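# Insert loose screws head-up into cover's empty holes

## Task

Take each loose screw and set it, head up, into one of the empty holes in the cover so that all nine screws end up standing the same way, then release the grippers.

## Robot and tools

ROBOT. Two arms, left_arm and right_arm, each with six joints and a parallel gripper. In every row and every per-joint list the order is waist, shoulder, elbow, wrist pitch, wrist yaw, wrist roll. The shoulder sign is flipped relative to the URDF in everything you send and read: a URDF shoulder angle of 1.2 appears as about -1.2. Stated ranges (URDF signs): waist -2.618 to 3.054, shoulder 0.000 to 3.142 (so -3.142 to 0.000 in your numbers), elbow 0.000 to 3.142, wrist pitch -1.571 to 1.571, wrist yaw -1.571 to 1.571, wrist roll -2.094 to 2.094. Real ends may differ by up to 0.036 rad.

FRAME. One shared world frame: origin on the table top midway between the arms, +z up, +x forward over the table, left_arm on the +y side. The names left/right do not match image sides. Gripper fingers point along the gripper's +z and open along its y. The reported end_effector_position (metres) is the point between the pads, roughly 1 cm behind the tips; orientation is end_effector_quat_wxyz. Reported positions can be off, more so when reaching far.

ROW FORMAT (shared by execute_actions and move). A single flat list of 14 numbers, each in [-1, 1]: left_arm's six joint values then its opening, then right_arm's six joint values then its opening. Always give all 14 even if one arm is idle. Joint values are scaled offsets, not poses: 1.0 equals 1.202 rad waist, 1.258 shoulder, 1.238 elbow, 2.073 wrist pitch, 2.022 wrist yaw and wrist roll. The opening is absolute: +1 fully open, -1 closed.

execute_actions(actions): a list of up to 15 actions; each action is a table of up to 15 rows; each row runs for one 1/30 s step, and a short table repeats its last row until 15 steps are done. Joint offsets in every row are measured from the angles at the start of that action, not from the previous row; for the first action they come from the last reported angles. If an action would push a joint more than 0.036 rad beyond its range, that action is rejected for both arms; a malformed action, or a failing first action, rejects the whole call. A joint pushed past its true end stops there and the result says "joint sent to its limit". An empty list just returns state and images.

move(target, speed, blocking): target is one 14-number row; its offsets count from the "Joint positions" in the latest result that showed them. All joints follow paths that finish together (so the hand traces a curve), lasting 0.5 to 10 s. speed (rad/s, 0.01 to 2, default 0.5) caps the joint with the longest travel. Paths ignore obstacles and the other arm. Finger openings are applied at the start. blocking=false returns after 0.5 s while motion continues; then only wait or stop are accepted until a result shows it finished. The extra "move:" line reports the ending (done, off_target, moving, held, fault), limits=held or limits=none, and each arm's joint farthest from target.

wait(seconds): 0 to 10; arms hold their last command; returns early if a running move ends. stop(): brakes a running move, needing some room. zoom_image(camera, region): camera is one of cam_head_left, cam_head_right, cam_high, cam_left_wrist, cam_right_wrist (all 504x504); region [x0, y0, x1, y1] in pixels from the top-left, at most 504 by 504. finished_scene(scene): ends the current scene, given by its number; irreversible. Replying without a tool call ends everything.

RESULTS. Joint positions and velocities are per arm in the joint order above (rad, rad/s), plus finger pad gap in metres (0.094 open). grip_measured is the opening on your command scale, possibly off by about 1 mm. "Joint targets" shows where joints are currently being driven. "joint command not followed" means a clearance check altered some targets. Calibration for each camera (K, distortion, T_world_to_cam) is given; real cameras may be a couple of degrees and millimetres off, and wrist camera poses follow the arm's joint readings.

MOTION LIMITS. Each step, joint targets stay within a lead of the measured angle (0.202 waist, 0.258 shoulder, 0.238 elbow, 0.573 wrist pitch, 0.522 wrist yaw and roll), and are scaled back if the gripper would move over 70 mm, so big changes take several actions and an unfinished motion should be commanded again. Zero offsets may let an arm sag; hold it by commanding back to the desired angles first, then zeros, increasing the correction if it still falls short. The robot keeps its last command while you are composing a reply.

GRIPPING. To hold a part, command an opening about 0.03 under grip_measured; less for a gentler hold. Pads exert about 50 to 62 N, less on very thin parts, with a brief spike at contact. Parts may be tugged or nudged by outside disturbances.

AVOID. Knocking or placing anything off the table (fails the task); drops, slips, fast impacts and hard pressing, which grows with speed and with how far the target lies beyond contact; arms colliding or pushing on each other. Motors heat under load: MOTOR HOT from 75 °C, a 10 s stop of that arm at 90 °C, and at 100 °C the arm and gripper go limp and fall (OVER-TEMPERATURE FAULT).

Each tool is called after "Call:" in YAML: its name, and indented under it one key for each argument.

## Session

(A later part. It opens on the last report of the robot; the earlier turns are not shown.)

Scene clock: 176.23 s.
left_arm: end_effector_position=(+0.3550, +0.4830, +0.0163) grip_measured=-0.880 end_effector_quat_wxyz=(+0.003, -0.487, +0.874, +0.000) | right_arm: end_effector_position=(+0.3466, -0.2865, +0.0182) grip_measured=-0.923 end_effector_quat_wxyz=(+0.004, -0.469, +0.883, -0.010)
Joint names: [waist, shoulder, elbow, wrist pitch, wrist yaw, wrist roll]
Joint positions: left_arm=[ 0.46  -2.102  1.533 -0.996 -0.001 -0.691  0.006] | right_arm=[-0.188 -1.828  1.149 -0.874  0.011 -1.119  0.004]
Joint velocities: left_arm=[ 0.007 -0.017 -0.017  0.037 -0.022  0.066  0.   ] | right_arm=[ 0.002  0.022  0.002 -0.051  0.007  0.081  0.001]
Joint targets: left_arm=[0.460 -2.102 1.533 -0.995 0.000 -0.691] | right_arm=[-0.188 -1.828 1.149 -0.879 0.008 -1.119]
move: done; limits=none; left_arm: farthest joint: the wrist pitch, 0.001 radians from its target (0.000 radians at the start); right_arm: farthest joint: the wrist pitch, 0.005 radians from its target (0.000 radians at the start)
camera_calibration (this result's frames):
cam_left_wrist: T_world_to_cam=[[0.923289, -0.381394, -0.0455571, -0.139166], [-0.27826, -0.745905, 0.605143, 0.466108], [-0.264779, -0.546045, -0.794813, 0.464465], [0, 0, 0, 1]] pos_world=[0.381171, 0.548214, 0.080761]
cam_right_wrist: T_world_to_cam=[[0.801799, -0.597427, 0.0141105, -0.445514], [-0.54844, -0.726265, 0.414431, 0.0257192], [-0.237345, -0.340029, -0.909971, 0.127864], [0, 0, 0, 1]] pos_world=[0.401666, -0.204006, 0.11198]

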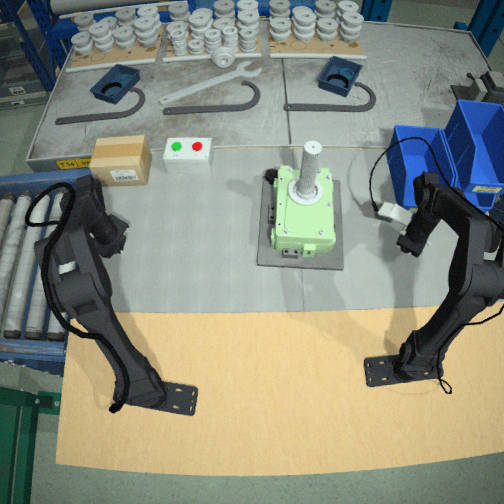

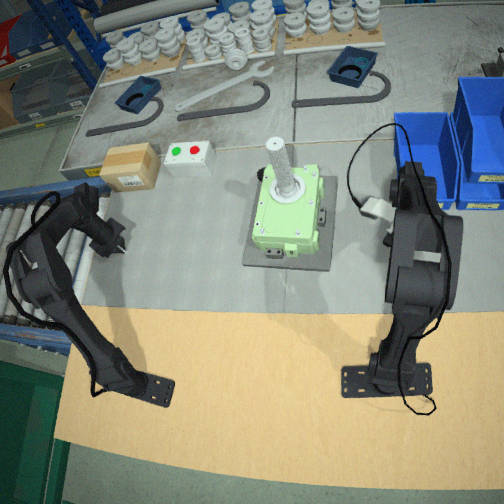

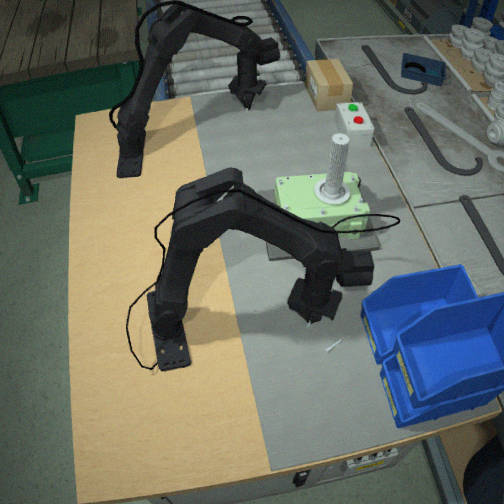

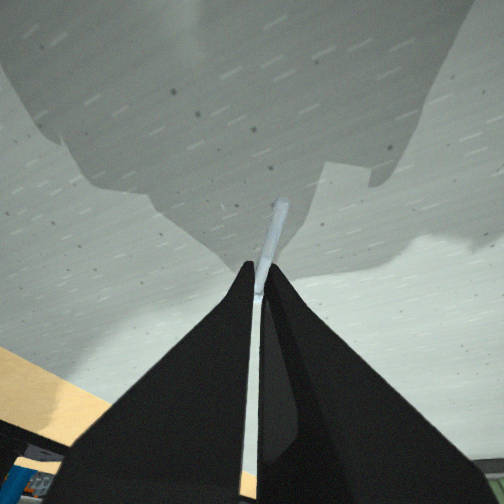

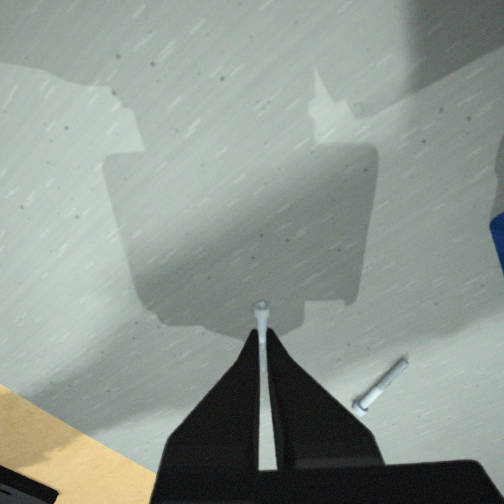

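Call:
move:
  target: [0,0.041,0.256,-0.18,0,0,-0.94,0,0.062,0.284,-0.215,0,0,-0.96]
  speed: 0.4

Call:
move:
  target: [0,0,0.02,0,0.4,-0.3,-0.94,0.98,0,0.02,0,0,1,-0.96]
  speed: 0.9

Scene clock: 217.33 s.
left_arm: end_effector_position=(+0.3539, +0.4826, +0.1018) grip_measured=-0.880 end_effector_quat_wxyz=(-0.010, -0.487, +0.874, +0.003) | right_arm: end_effector_position=(+0.3422, -0.2862, +0.1137) grip_measured=-0.930 end_effector_quat_wxyz=(-0.018, -0.469, +0.883, +0.005)
Joint names: [waist, shoulder, elbow, wrist pitch, wrist yaw, wrist roll]
Joint positions: left_arm=[ 0.46  -2.068  1.826 -1.35  -0.001 -0.691  0.006] | right_arm=[-0.188 -1.771  1.47  -1.305  0.013 -1.119  0.003]
Joint velocities: left_arm=[-0.002 -0.002 -0.007 -0.022 -0.022 -0.022  0.   ] | right_arm=[-0.007  0.012  0.007 -0.037  0.007 -0.066  0.   ]
Joint targets: left_arm=[0.460 -2.050 1.850 -1.369 -0.001 -0.691] | right_arm=[-0.188 -1.750 1.500 -1.320 0.011 -1.119]
move: off_target (left_arm, right_arm); limits=none; left_arm: farthest joint: the elbow, 0.024 radians from its target (0.317 radians at the start); right_arm: farthest joint: the elbow, 0.031 radians from its target (0.352 radians at the start)
camera_calibration (this result's frames):
cam_left_wrist: T_world_to_cam=[[0.921835, -0.381885, -0.0662124, -0.131593], [-0.262335, -0.740527, 0.618708, 0.404186], [-0.285307, -0.552977, -0.782826, 0.541377], [0, 0, 0, 1]] pos_world=[0.381798, 0.548426, 0.165018]
cam_right_wrist: T_world_to_cam=[[0.801348, -0.597363, -0.0315969, -0.437774], [-0.525922, -0.728712, 0.438617, -0.0272182], [-0.285039, -0.334868, -0.898118, 0.230262], [0, 0, 0, 1]] pos_world=[0.402129, -0.204237, 0.204909]

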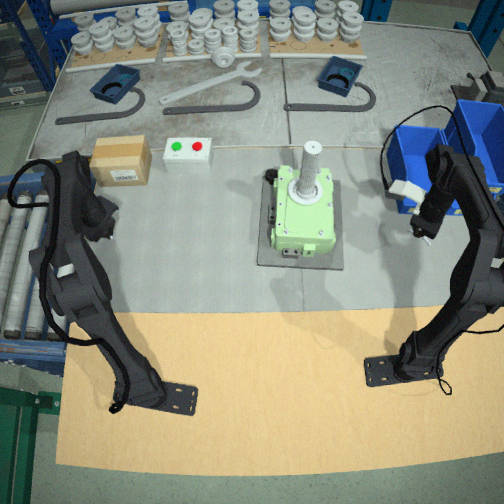

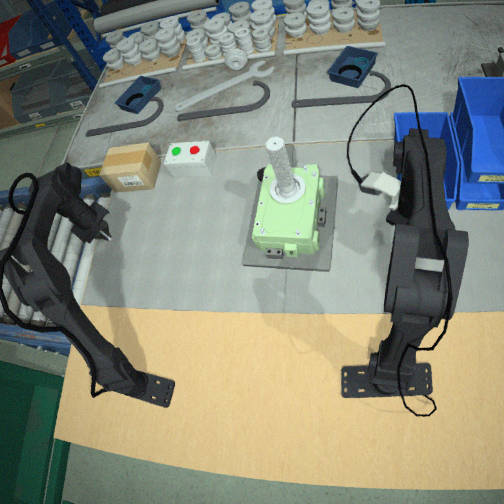

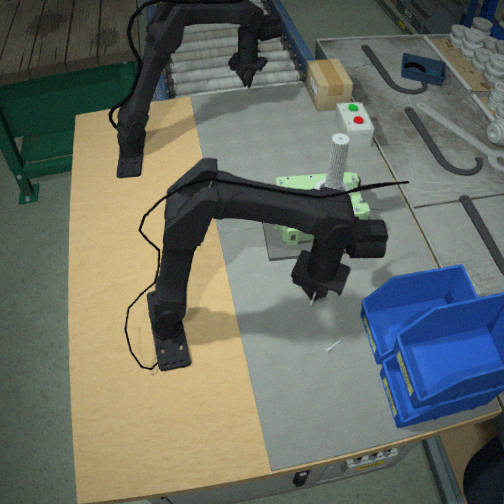

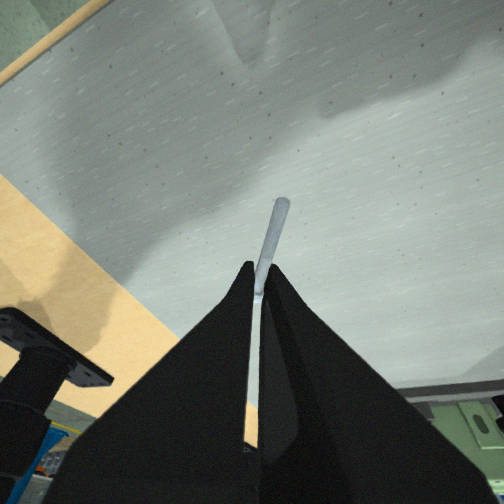

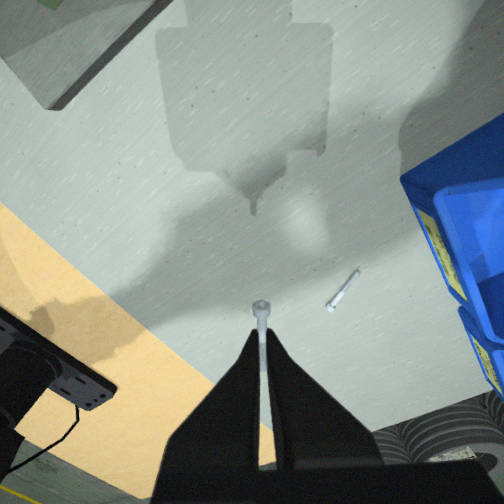

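Scene clock: 220.50 s.
left_arm: end_effector_position=(+0.3957, +0.3626, +0.1548) grip_measured=-0.879 end_effector_quat_wxyz=(+0.187, +0.669, -0.635, +0.337) | right_arm: end_effector_position=(+0.1926, +0.0305, +0.1137) grip_measured=-0.930 end_effector_quat_wxyz=(-0.007, -0.067, +0.998, -0.017)
Joint names: [waist, shoulder, elbow, wrist pitch, wrist yaw, wrist roll]
Joint positions: left_arm=[ 0.46  -2.068  1.826 -1.35   0.792 -1.288  0.006] | right_arm=[ 0.987 -1.771  1.47  -1.305  0.007  0.896  0.003]
Joint velocities: left_arm=[-0.002  0.022  0.002  0.007  0.007  0.081 -0.001] | right_arm=[-0.017  0.012  0.017  0.022  0.051  0.037  0.001]
Joint targets: left_arm=[0.460 -2.068 1.851 -1.350 0.808 -1.297] | right_arm=[0.990 -1.771 1.495 -1.305 0.013 0.903]
move: off_target (left_arm, right_arm); limits=none; left_arm: farthest joint: the elbow, 0.025 radians from its target (0.025 radians at the start); right_arm: farthest joint: the elbow, 0.025 radians from its target (0.025 radians at the start)
camera_calibration (this result's frames):
cam_left_wrist: T_world_to_cam=[[0.97841, 0.204579, 0.0293552, -0.462224], [-0.00262427, -0.129727, 0.991546, -0.088496], [0.206658, -0.970216, -0.126389, 0.383435], [0, 0, 0, 1]] pos_world=[0.372772, 0.455096, 0.149779]
cam_right_wrist: T_world_to_cam=[[0.08988, -0.995596, 0.0266419, 0.0138469], [-0.901662, -0.0699803, 0.426743, 0.178558], [-0.422999, -0.0623776, -0.903981, 0.312612], [0, 0, 0, 1]] pos_world=[0.291988, 0.0457814, 0.206028]

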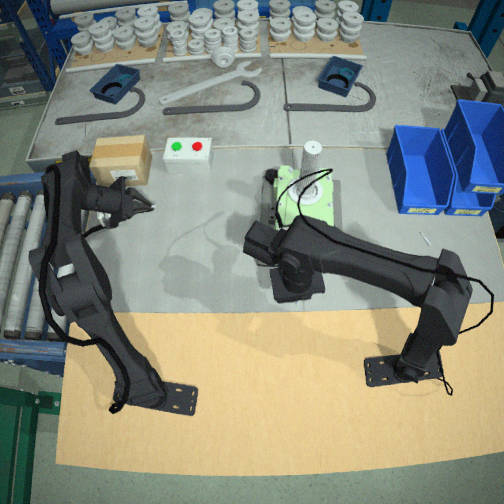

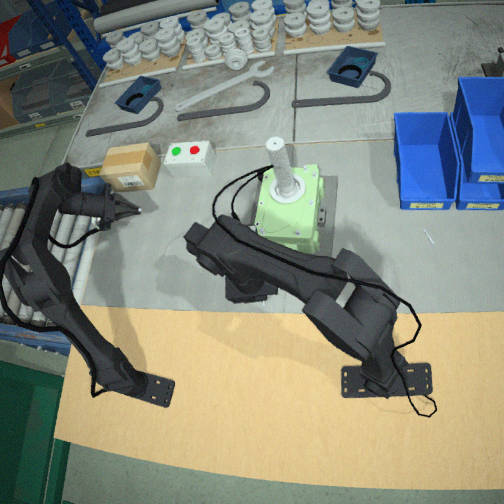

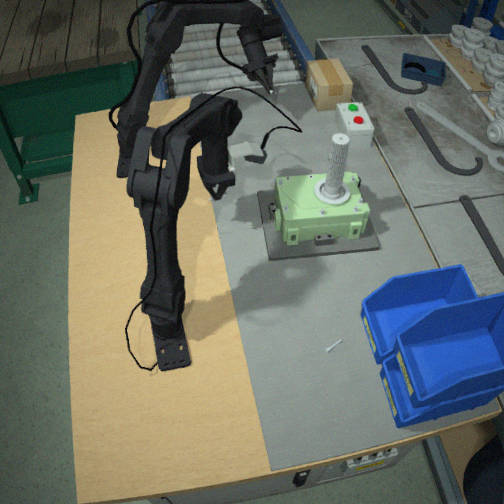

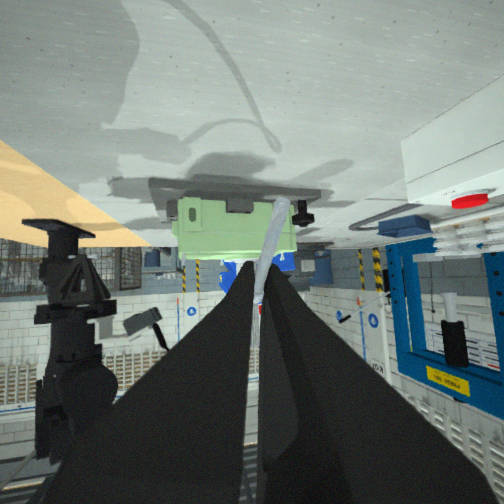

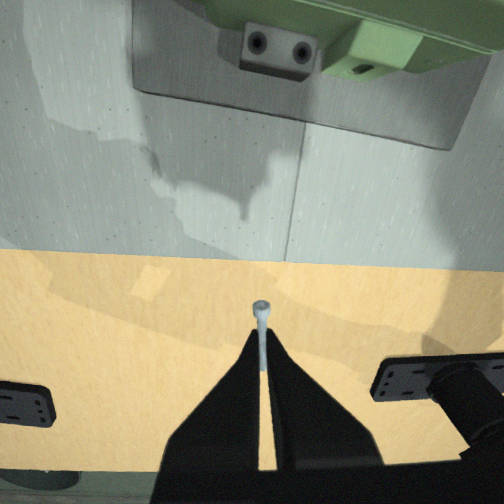

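Call:
move:
  target: [0,0,0.02,0,0.38,-0.27,-0.94,0,-0.055,-0.27,0.211,0,0,-0.96]
  speed: 0.4

Call:
move:
  target: [0,0,0.02,0,0,0,-0.94,0,0,0,0,0,0,-0.3]

Call:
move:
  target: [0,0,0.02,0,0,0,-0.94,0,0.062,0.284,-0.215,0,0,-0.3]

Scene clock: 240.30 s.
left_arm: end_effector_position=(+0.4144, +0.3149, +0.2726) grip_measured=-0.879 end_effector_quat_wxyz=(+0.477, +0.638, -0.337, +0.502) | right_arm: end_effector_position=(+0.1948, +0.0348, +0.0191) grip_measured=-0.930 end_effector_quat_wxyz=(+0.007, -0.067, +0.998, +0.005)
Joint names: [waist, shoulder, elbow, wrist pitch, wrist yaw, wrist roll]
Joint positions: left_arm=[ 0.46  -2.068  1.826 -1.35   1.529 -1.822  0.006] | right_arm=[ 0.987 -1.83   1.154 -0.88   0.006  0.897  0.003]
Joint velocities: left_arm=[-0.002  0.007 -0.017  0.007 -0.037 -0.037 -0.001] | right_arm=[-0.017 -0.012  0.002 -0.066 -0.037 -0.066 -0.   ]
Joint targets: left_arm=[0.460 -2.068 1.851 -1.350 1.554 -1.834] | right_arm=[0.987 -1.840 1.136 -0.868 0.007 0.896]
joint sent to its limit (left arm) — the command would take the wrist yaw past its upper limit, so that joint was sent only as far as its limit.
move: off_target (left_arm); limits=none; left_arm: farthest joint: the wrist yaw, 0.031 radians from its target (0.769 radians at the start); right_arm: farthest joint: the elbow, 0.019 radians from its target (0.334 radians at the start)
camera_calibration (this result's frames):
cam_left_wrist: T_world_to_cam=[[0.868396, 0.25895, -0.422887, -0.322551], [0.157831, 0.664123, 0.730774, -0.456806], [0.470083, -0.701346, 0.535851, -0.0262317], [0, 0, 0, 1]] pos_world=[0.364532, 0.368502, 0.211475]
cam_right_wrist: T_world_to_cam=[[0.0893465, -0.995879, -0.0155766, 0.0213053], [-0.912021, -0.0880885, 0.400571, 0.224392], [-0.400292, -0.0215835, -0.916133, 0.222649], [0, 0, 0, 1]] pos_world=[0.291871, 0.0457894, 0.114423]

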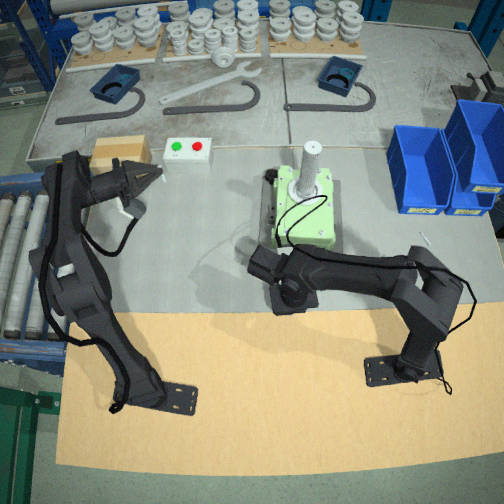

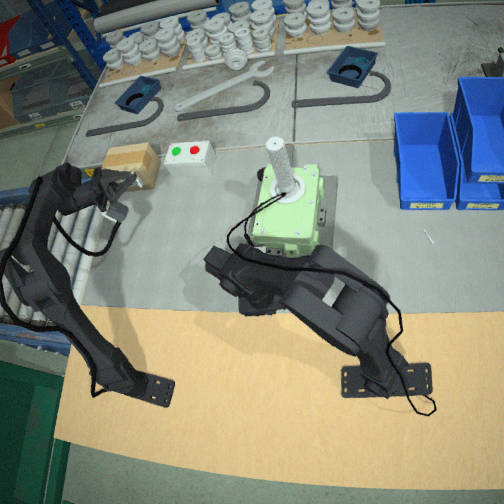

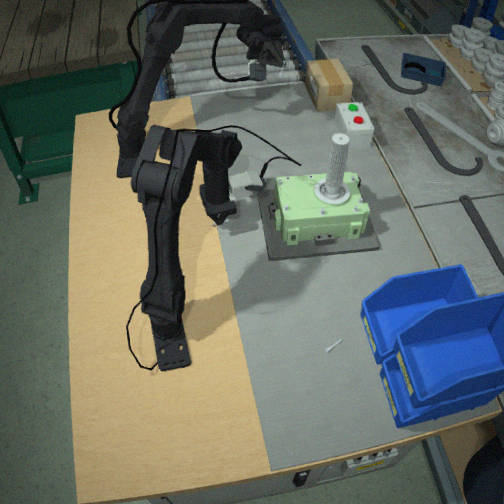

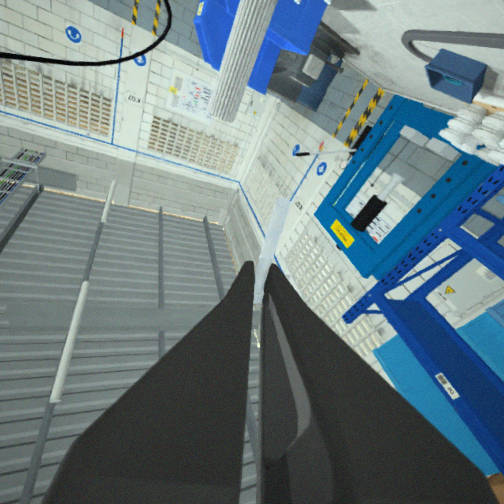

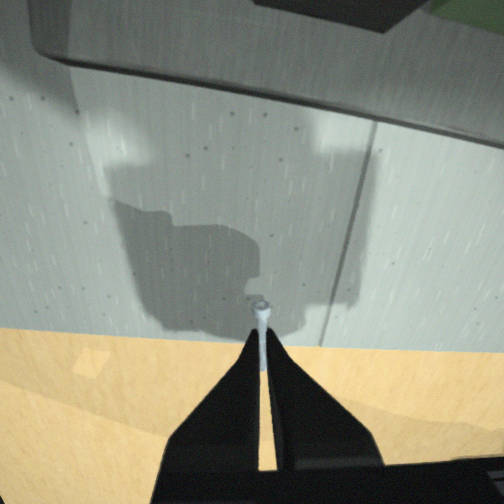

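Scene clock: 241.00 s.
left_arm: end_effector_position=(+0.4144, +0.3149, +0.2711) grip_measured=-0.879 end_effector_quat_wxyz=(+0.475, +0.640, -0.339, +0.500) | right_arm: end_effector_position=(+0.1947, +0.0349, +0.0191) grip_measured=-0.302 end_effector_quat_wxyz=(+0.006, -0.067, +0.998, +0.005)
Joint names: [waist, shoulder, elbow, wrist pitch, wrist yaw, wrist roll]
Joint positions: left_arm=[ 0.46  -2.068  1.826 -1.35   1.521 -1.822  0.006] | right_arm=[ 0.987 -1.83   1.154 -0.88   0.005  0.897  0.033]
Joint velocities: left_arm=[ 0.017  0.002 -0.012  0.007 -0.037  0.051 -0.   ] | right_arm=[-0.017 -0.002 -0.007 -0.007 -0.081 -0.007  0.001]
Joint targets: left_arm=[0.460 -2.068 1.851 -1.350 1.529 -1.822] | right_arm=[0.987 -1.830 1.154 -0.880 0.006 0.897]
move: off_target (left_arm); limits=none; left_arm: farthest joint: the elbow, 0.025 radians from its target (0.025 radians at the start); right_arm: farthest joint: the wrist yaw, 0.001 radians from its target (0.000 radians at the start)
camera_calibration (this result's frames):
cam_left_wrist: T_world_to_cam=[[0.867307, 0.262156, -0.423145, -0.323641], [0.159919, 0.658266, 0.735603, -0.456072], [0.471385, -0.705663, 0.528995, -0.0226897], [0, 0, 0, 1]] pos_world=[0.364326, 0.36905, 0.210544]
cam_right_wrist: T_world_to_cam=[[0.0893485, -0.995868, -0.0162499, 0.0214374], [-0.911626, -0.0883404, 0.401414, 0.224158], [-0.401191, -0.021052, -0.915752, 0.222729], [0, 0, 0, 1]] pos_world=[0.29179, 0.0458399, 0.114333]

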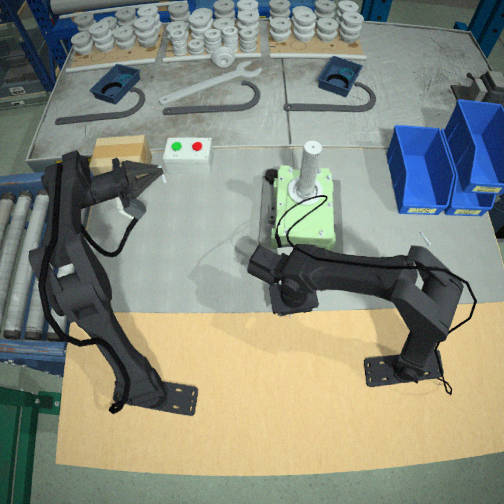

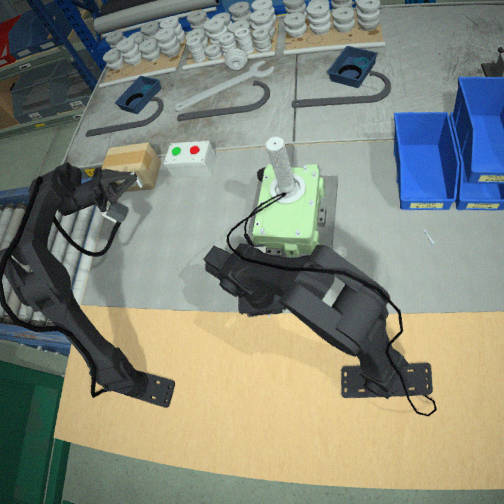

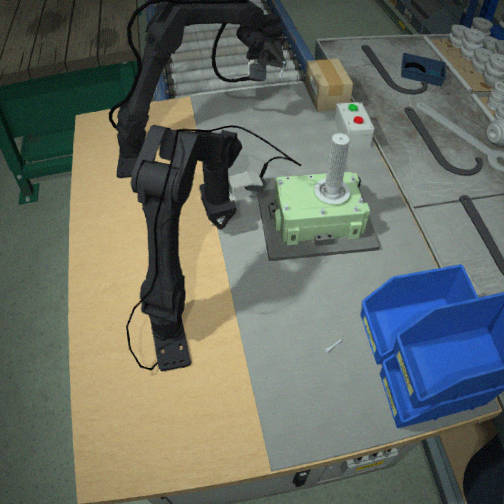

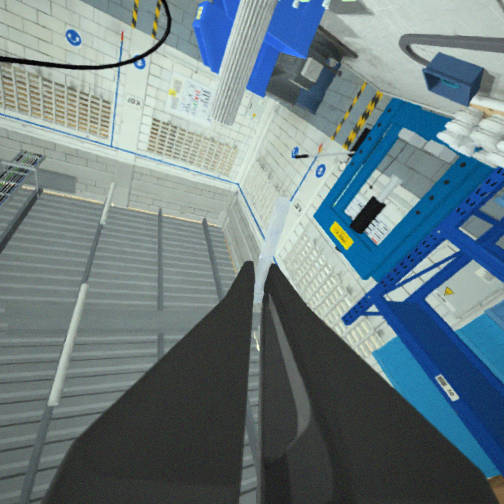

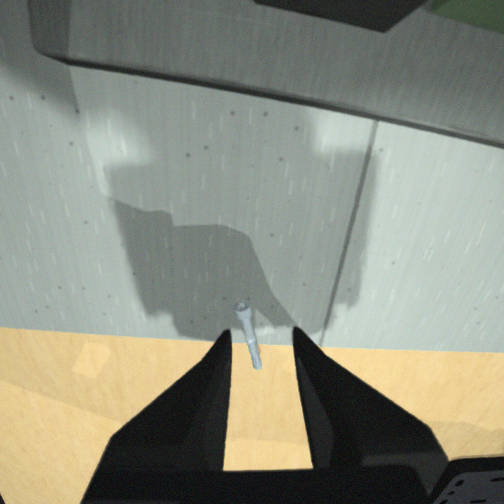

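Scene clock: 242.63 s.
left_arm: end_effector_position=(+0.4143, +0.3150, +0.2696) grip_measured=-0.879 end_effector_quat_wxyz=(+0.473, +0.643, -0.340, +0.498) | right_arm: end_effector_position=(+0.1919, +0.0308, +0.1154) grip_measured=-0.302 end_effector_quat_wxyz=(-0.009, -0.067, +0.998, -0.016)
Joint names: [waist, shoulder, elbow, wrist pitch, wrist yaw, wrist roll]
Joint positions: left_arm=[ 0.46  -2.068  1.826 -1.35   1.512 -1.822  0.006] | right_arm=[ 0.987 -1.771  1.476 -1.313  0.003  0.897  0.033]
Joint velocities: left_arm=[-0.012 -0.002 -0.007 -0.037  0.007 -0.051 -0.001] | right_arm=[-0.012 -0.032 -0.012 -0.051 -0.022 -0.022  0.001]
Joint targets: left_arm=[0.460 -2.068 1.851 -1.350 1.521 -1.822] | right_arm=[0.987 -1.752 1.506 -1.326 0.004 0.897]
move: off_target (left_arm, right_arm); limits=none; left_arm: farthest joint: the elbow, 0.025 radians from its target (0.025 radians at the start); right_arm: farthest joint: the elbow, 0.029 radians from its target (0.351 radians at the start)
camera_calibration (this result's frames):
cam_left_wrist: T_world_to_cam=[[0.866219, 0.265365, -0.423375, -0.324739], [0.162018, 0.65237, 0.740381, -0.455309], [0.472668, -0.709926, 0.522101, -0.0191566], [0, 0, 0, 1]] pos_world=[0.364118, 0.369604, 0.209617]
cam_right_wrist: T_world_to_cam=[[0.0894571, -0.995674, 0.0251051, 0.0143506], [-0.899911, -0.0700004, 0.43042, 0.176447], [-0.4268, -0.0610964, -0.90228, 0.314289], [0, 0, 0, 1]] pos_world=[0.291641, 0.0458418, 0.20727]

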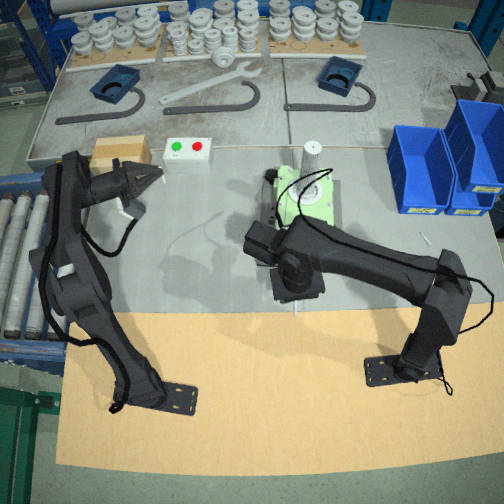

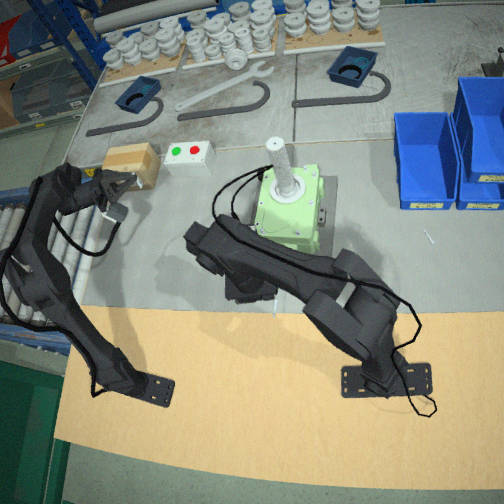

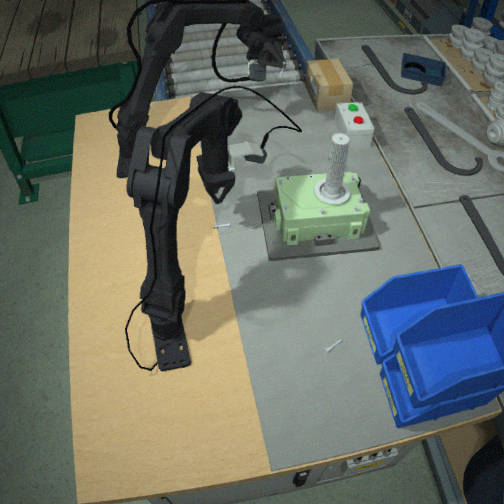

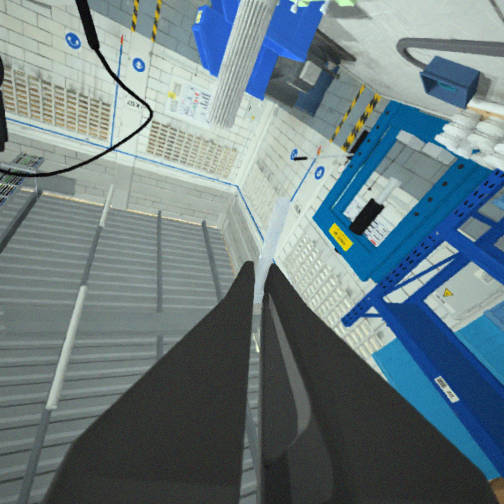

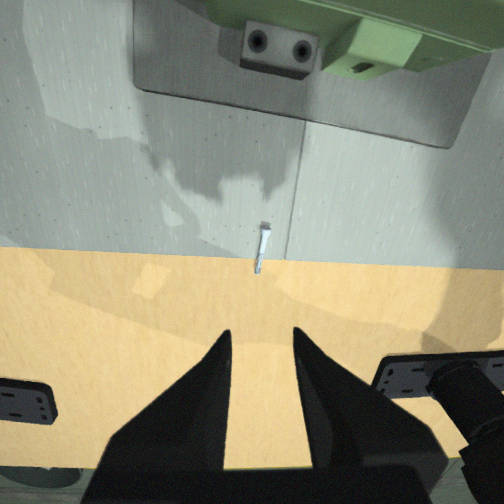

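Call:
move:
  target: [-0.25,-0.08,0.02,0.14,0.01,0,-0.94,-0.9,0,0.05,0,0,0.57,-0.3]
  speed: 0.9

Scene clock: 262.67 s.
left_arm: end_effector_position=(+0.4177, +0.1906, +0.2363) grip_measured=-0.879 end_effector_quat_wxyz=(+0.494, +0.544, -0.485, +0.475) | right_arm: end_effector_position=(+0.3530, -0.2552, +0.1225) grip_measured=-0.302 end_effector_quat_wxyz=(-0.003, +0.866, +0.500, -0.002)
Joint names: [waist, shoulder, elbow, wrist pitch, wrist yaw, wrist roll]
Joint positions: left_arm=[ 0.162 -2.155  1.826 -1.068  1.509 -1.822  0.006] | right_arm=[-0.096 -1.771  1.505 -1.311 -0.002  2.043  0.033]
Joint velocities: left_arm=[-0.002  0.007 -0.007 -0.037 -0.037 -0.007 -0.001] | right_arm=[-0.012  0.022  0.002 -0.007  0.007  0.037  0.   ]
Joint targets: left_arm=[0.160 -2.169 1.851 -1.060 1.533 -1.822] | right_arm=[-0.095 -1.771 1.539 -1.313 0.003 2.049]
move: off_target (left_arm, right_arm); limits=none; left_arm: farthest joint: the elbow, 0.025 radians from its target (0.025 radians at the start); right_arm: farthest joint: the elbow, 0.032 radians from its target (0.061 radians at the start)
camera_calibration (this result's frames):
cam_left_wrist: T_world_to_cam=[[0.970856, 0.00184632, -0.239657, -0.345683], [0.196031, 0.569168, 0.798511, -0.362146], [0.137879, -0.822219, 0.552218, 0.0624918], [0, 0, 0, 1]] pos_world=[0.397984, 0.258142, 0.171823]
cam_right_wrist: T_world_to_cam=[[-0.842137, 0.539263, -0.000175819, 0.438707], [0.491229, 0.76726, 0.412319, 0.0231584], [0.222483, 0.347142, -0.91104, 0.248079], [0, 0, 0, 1]] pos_world=[0.302882, -0.340465, 0.216538]

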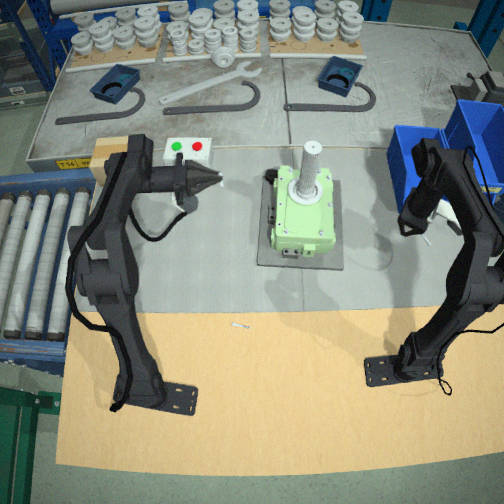

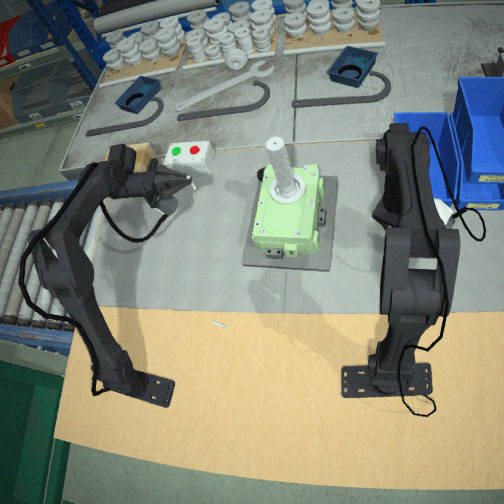

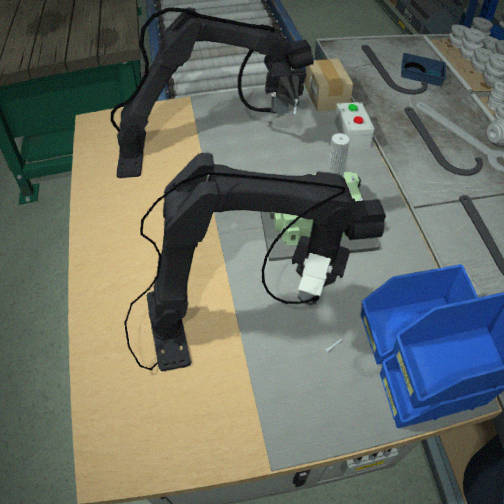

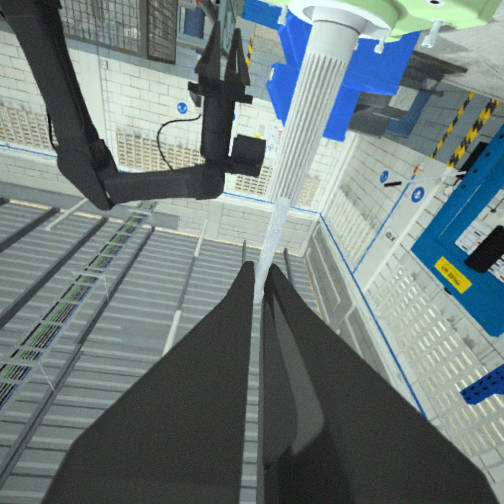

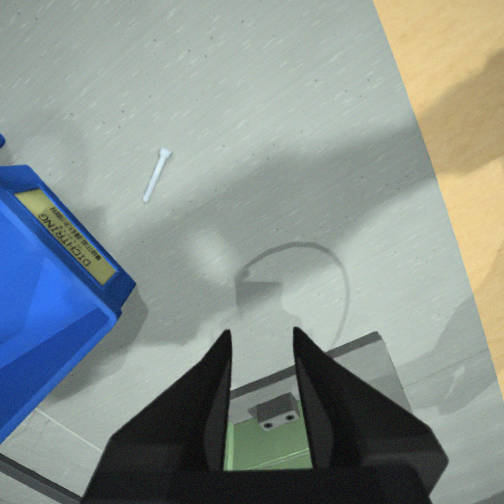

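Call:
move:
  target: [-0.264,-0.176,0.02,0.148,0.012,-0.008,-0.94,-0.22,-0.179,0.05,0.093,0,0,-0.3]
  speed: 0.3

Call:
zoom_image:
  camera: "cam_head_right"
  region: [200, 160, 320, 280]

Call:
zoom_image:
  camera: "cam_high"
  region: [250, 120, 370, 240]

Scene clock: 270.87 s.
left_arm: end_effector_position=(+0.3812, +0.0501, +0.1493) grip_measured=-0.879 end_effector_quat_wxyz=(+0.547, +0.437, -0.581, +0.414) | right_arm: end_effector_position=(+0.3854, -0.3523, +0.0580) grip_measured=-0.302 end_effector_quat_wxyz=(-0.004, +0.924, +0.382, +0.001)
Joint names: [waist, shoulder, elbow, wrist pitch, wrist yaw, wrist roll]
Joint positions: left_arm=[-0.16  -2.369  1.826 -0.769  1.51  -1.828  0.006] | right_arm=[-0.357 -1.988  1.534 -1.12  -0.006  2.044  0.033]
Joint velocities: left_arm=[-0.027  0.012  0.007 -0.037  0.037 -0.022 -0.   ] | right_arm=[ 0.017 -0.002  0.017  0.037 -0.037 -0.007 -0.001]
Joint targets: left_arm=[-0.156 -2.377 1.851 -0.761 1.533 -1.838] | right_arm=[-0.361 -1.996 1.567 -1.118 -0.002 2.043]
move: off_target (left_arm, right_arm); limits=none; left_arm: farthest joint: the elbow, 0.025 radians from its target (0.025 radians at the start); right_arm: farthest joint: the elbow, 0.033 radians from its target (0.061 radians at the start)
camera_calibration (this result's frames):
cam_left_wrist: T_world_to_cam=[[0.93701, -0.309498, -0.161932, -0.313922], [0.304726, 0.497678, 0.812071, -0.245436], [-0.170744, -0.810264, 0.560642, 0.115813], [0, 0, 0, 1]] pos_world=[0.388713, 0.118829, 0.0835477]
cam_right_wrist: T_world_to_cam=[[-0.674216, 0.738534, -0.000418566, 0.523794], [0.671197, 0.612979, 0.416835, -0.0156352], [0.308103, 0.280756, -0.908982, 0.159353], [0, 0, 0, 1]] pos_world=[0.314547, -0.421995, 0.151586]

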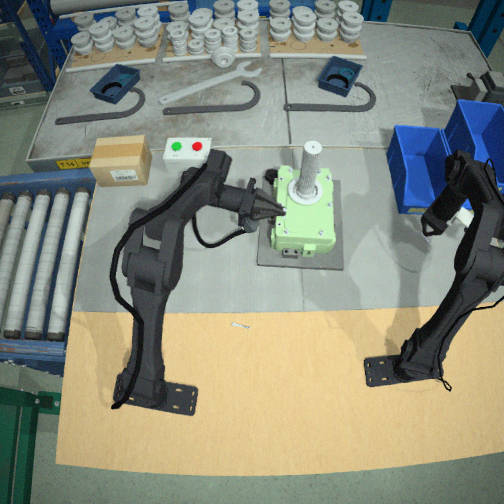

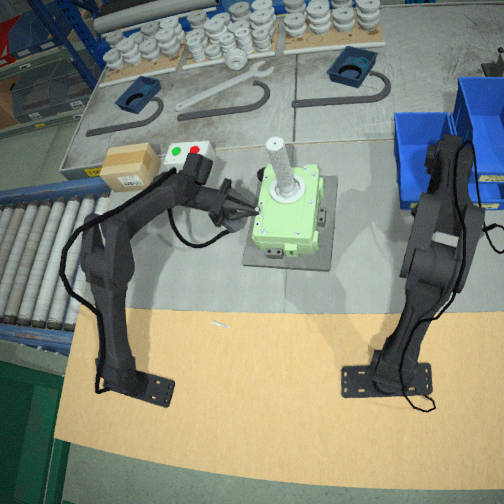

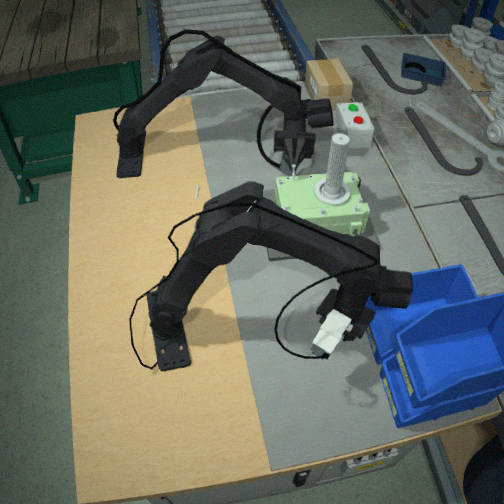

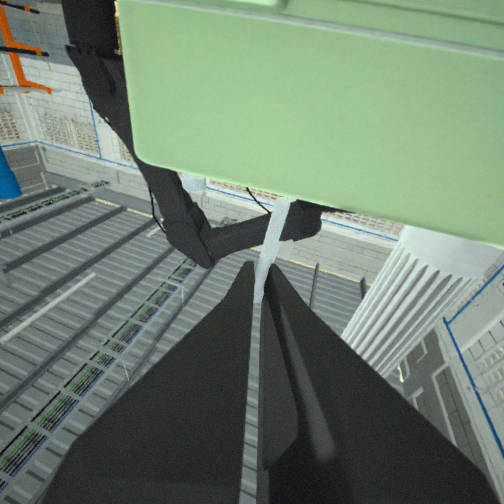

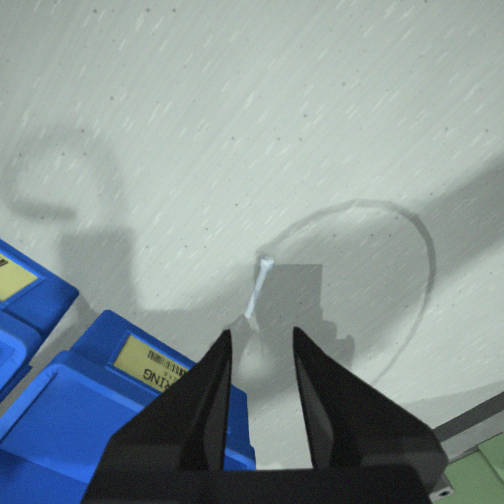

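Region (200, 160, 320, 280) of cam_head_right's 504x504 image, scaled by 4.200, with more detail than that image has.

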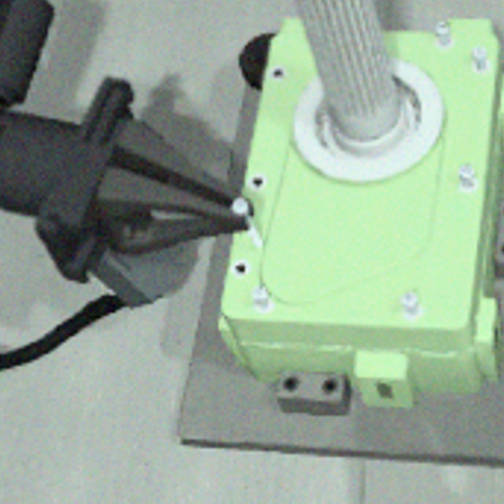

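Region (250, 120, 370, 240) of cam_high's 504x504 image, scaled by 4.200, with more detail than that image has.

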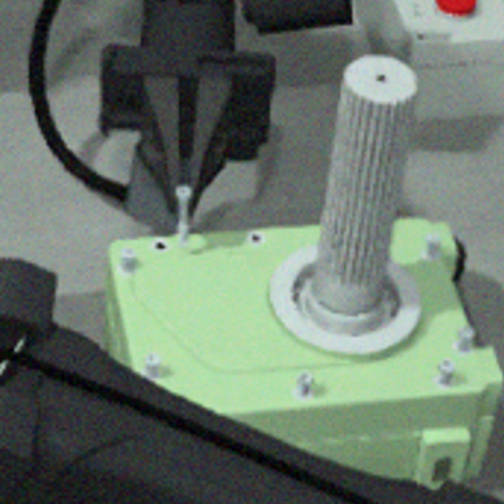

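Call:
move:
  target: [0.013,0.069,-0.11,0.03,0.012,0,-0.94,-0.018,-0.029,-0.118,0.08,0,0,-0.3]
  speed: 0.1

Call:
zoom_image:
  camera: "cam_head_right"
  region: [200, 160, 320, 280]

Call:
zoom_image:
  camera: "cam_high"
  region: [250, 120, 370, 240]

Scene clock: 304.87 s.
left_arm: end_effector_position=(+0.3676, +0.0577, +0.1484) grip_measured=-0.879 end_effector_quat_wxyz=(+0.546, +0.439, -0.580, +0.416) | right_arm: end_effector_position=(+0.3833, -0.3557, +0.0201) grip_measured=-0.302 end_effector_quat_wxyz=(+0.001, +0.926, +0.377, +0.008)
Joint names: [waist, shoulder, elbow, wrist pitch, wrist yaw, wrist roll]
Joint positions: left_arm=[-0.152 -2.305  1.708 -0.714  1.511 -1.828  0.006] | right_arm=[-0.368 -2.011  1.41  -0.957 -0.009  2.044  0.033]
Joint velocities: left_arm=[-0.012  0.002 -0.017 -0.051 -0.037 -0.007  0.001] | right_arm=[-0.007 -0.007 -0.002 -0.022 -0.022  0.022  0.   ]
Joint targets: left_arm=[-0.144 -2.282 1.690 -0.706 1.534 -1.828] | right_arm=[-0.379 -2.024 1.387 -0.955 -0.007 2.044]
move: off_target (left_arm, right_arm); limits=none; left_arm: farthest joint: the shoulder, 0.023 radians from its target (0.087 radians at the start); right_arm: farthest joint: the elbow, 0.022 radians from its target (0.146 radians at the start)
camera_calibration (this result's frames):
cam_left_wrist: T_world_to_cam=[[0.939313, -0.303049, -0.160785, -0.300335], [0.300487, 0.500652, 0.811822, -0.24285], [-0.165525, -0.810869, 0.561331, 0.118162], [0, 0, 0, 1]] pos_world=[0.374641, 0.126381, 0.0825335]
cam_right_wrist: T_world_to_cam=[[-0.665615, 0.746172, -0.0135355, 0.524576], [0.671301, 0.606554, 0.425966, 0.00113357], [0.326054, 0.274443, -0.904638, 0.11719], [0, 0, 0, 1]] pos_world=[0.310194, -0.424274, 0.112632]

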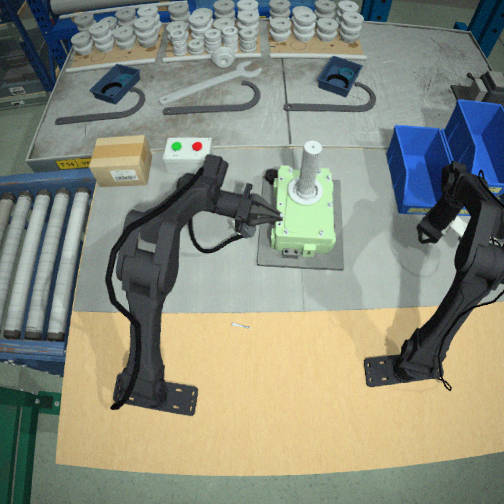

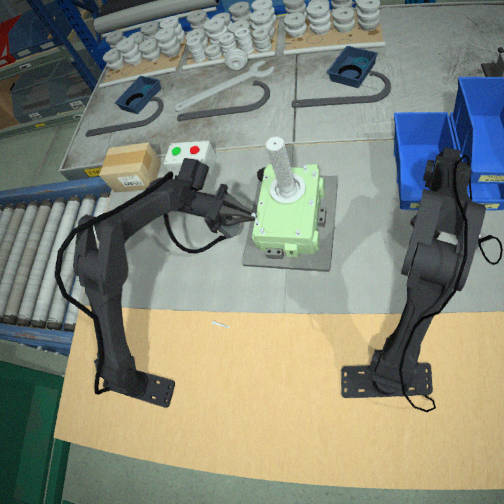

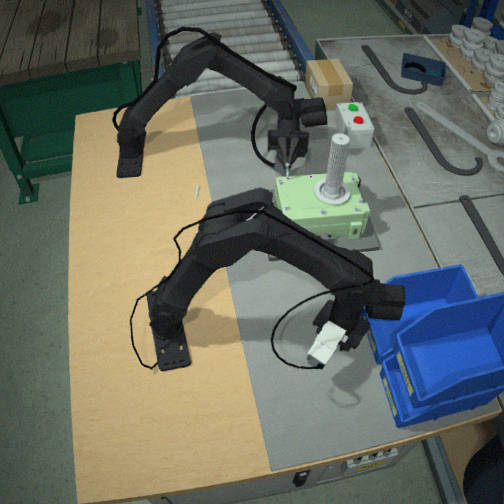

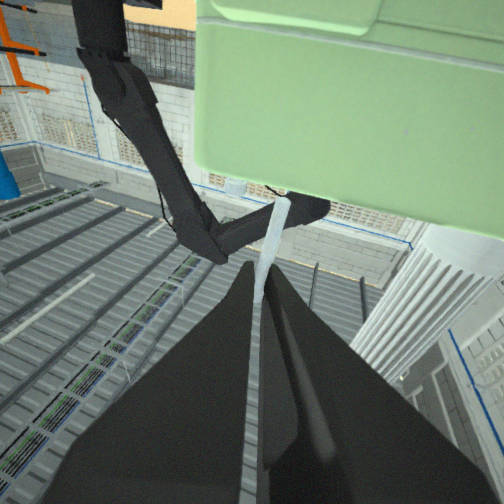

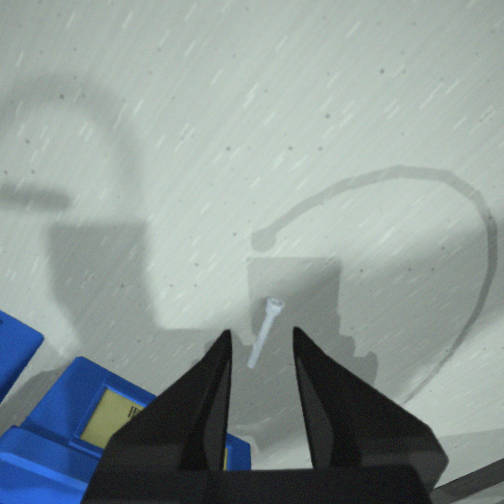

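Region (200, 160, 320, 280) of cam_head_right's 504x504 image, scaled by 4.200, with more detail than that image has.

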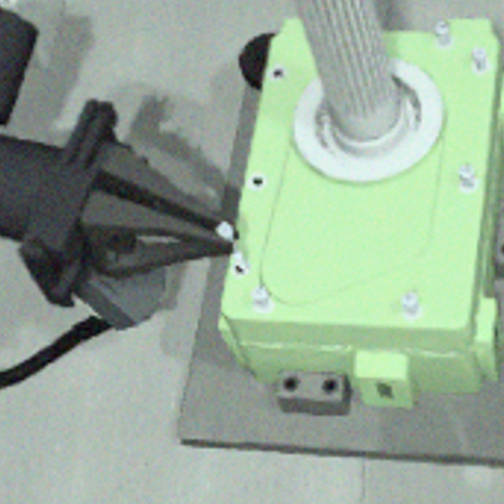

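Region (250, 120, 370, 240) of cam_high's 504x504 image, scaled by 4.200, with more detail than that image has.

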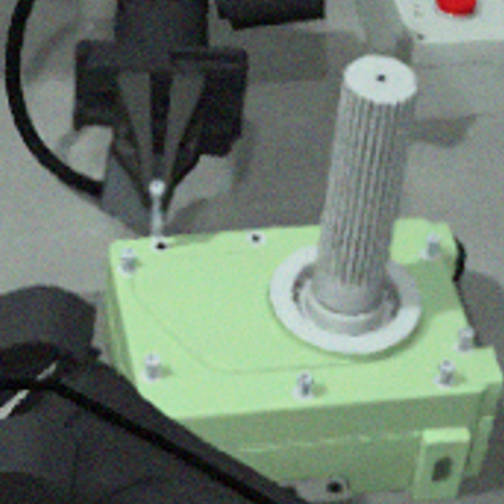

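Call:
zoom_image:
  camera: "cam_head_right"
  region: [240, 205, 275, 240]

Call:
zoom_image:
  camera: "cam_high"
  region: [270, 155, 305, 190]

Call:
zoom_image:
  camera: "cam_head_left"
  region: [262, 205, 297, 240]

Region (240, 205, 275, 240) of cam_head_right's 504x504 image, scaled by 14.400, with more detail than that image has.

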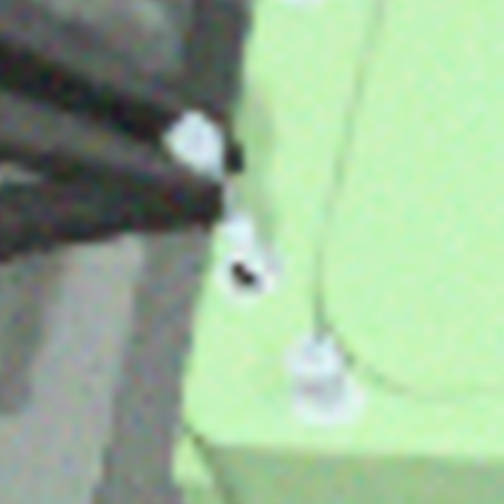

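Region (270, 155, 305, 190) of cam_high's 504x504 image, scaled by 14.400, with more detail than that image has.

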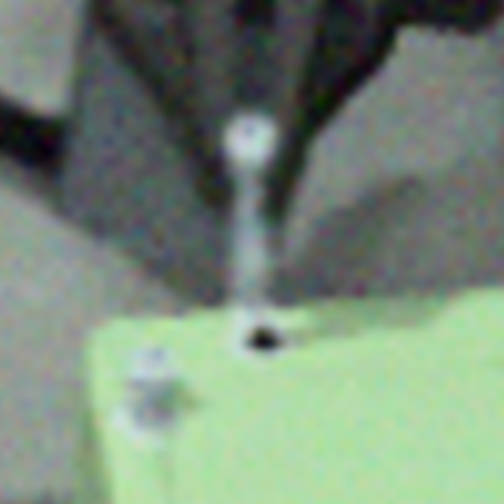

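Region (262, 205, 297, 240) of cam_head_left's 504x504 image, scaled by 14.400, with more detail than that image has.

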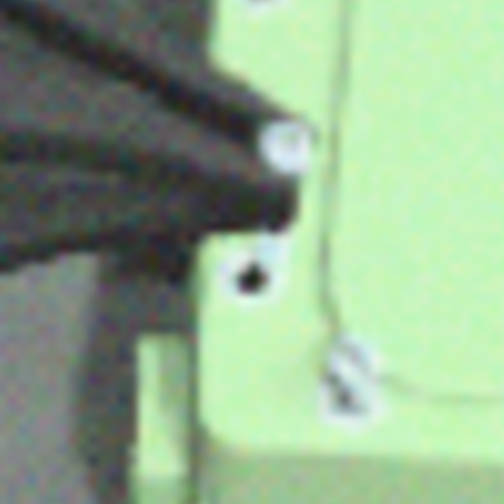

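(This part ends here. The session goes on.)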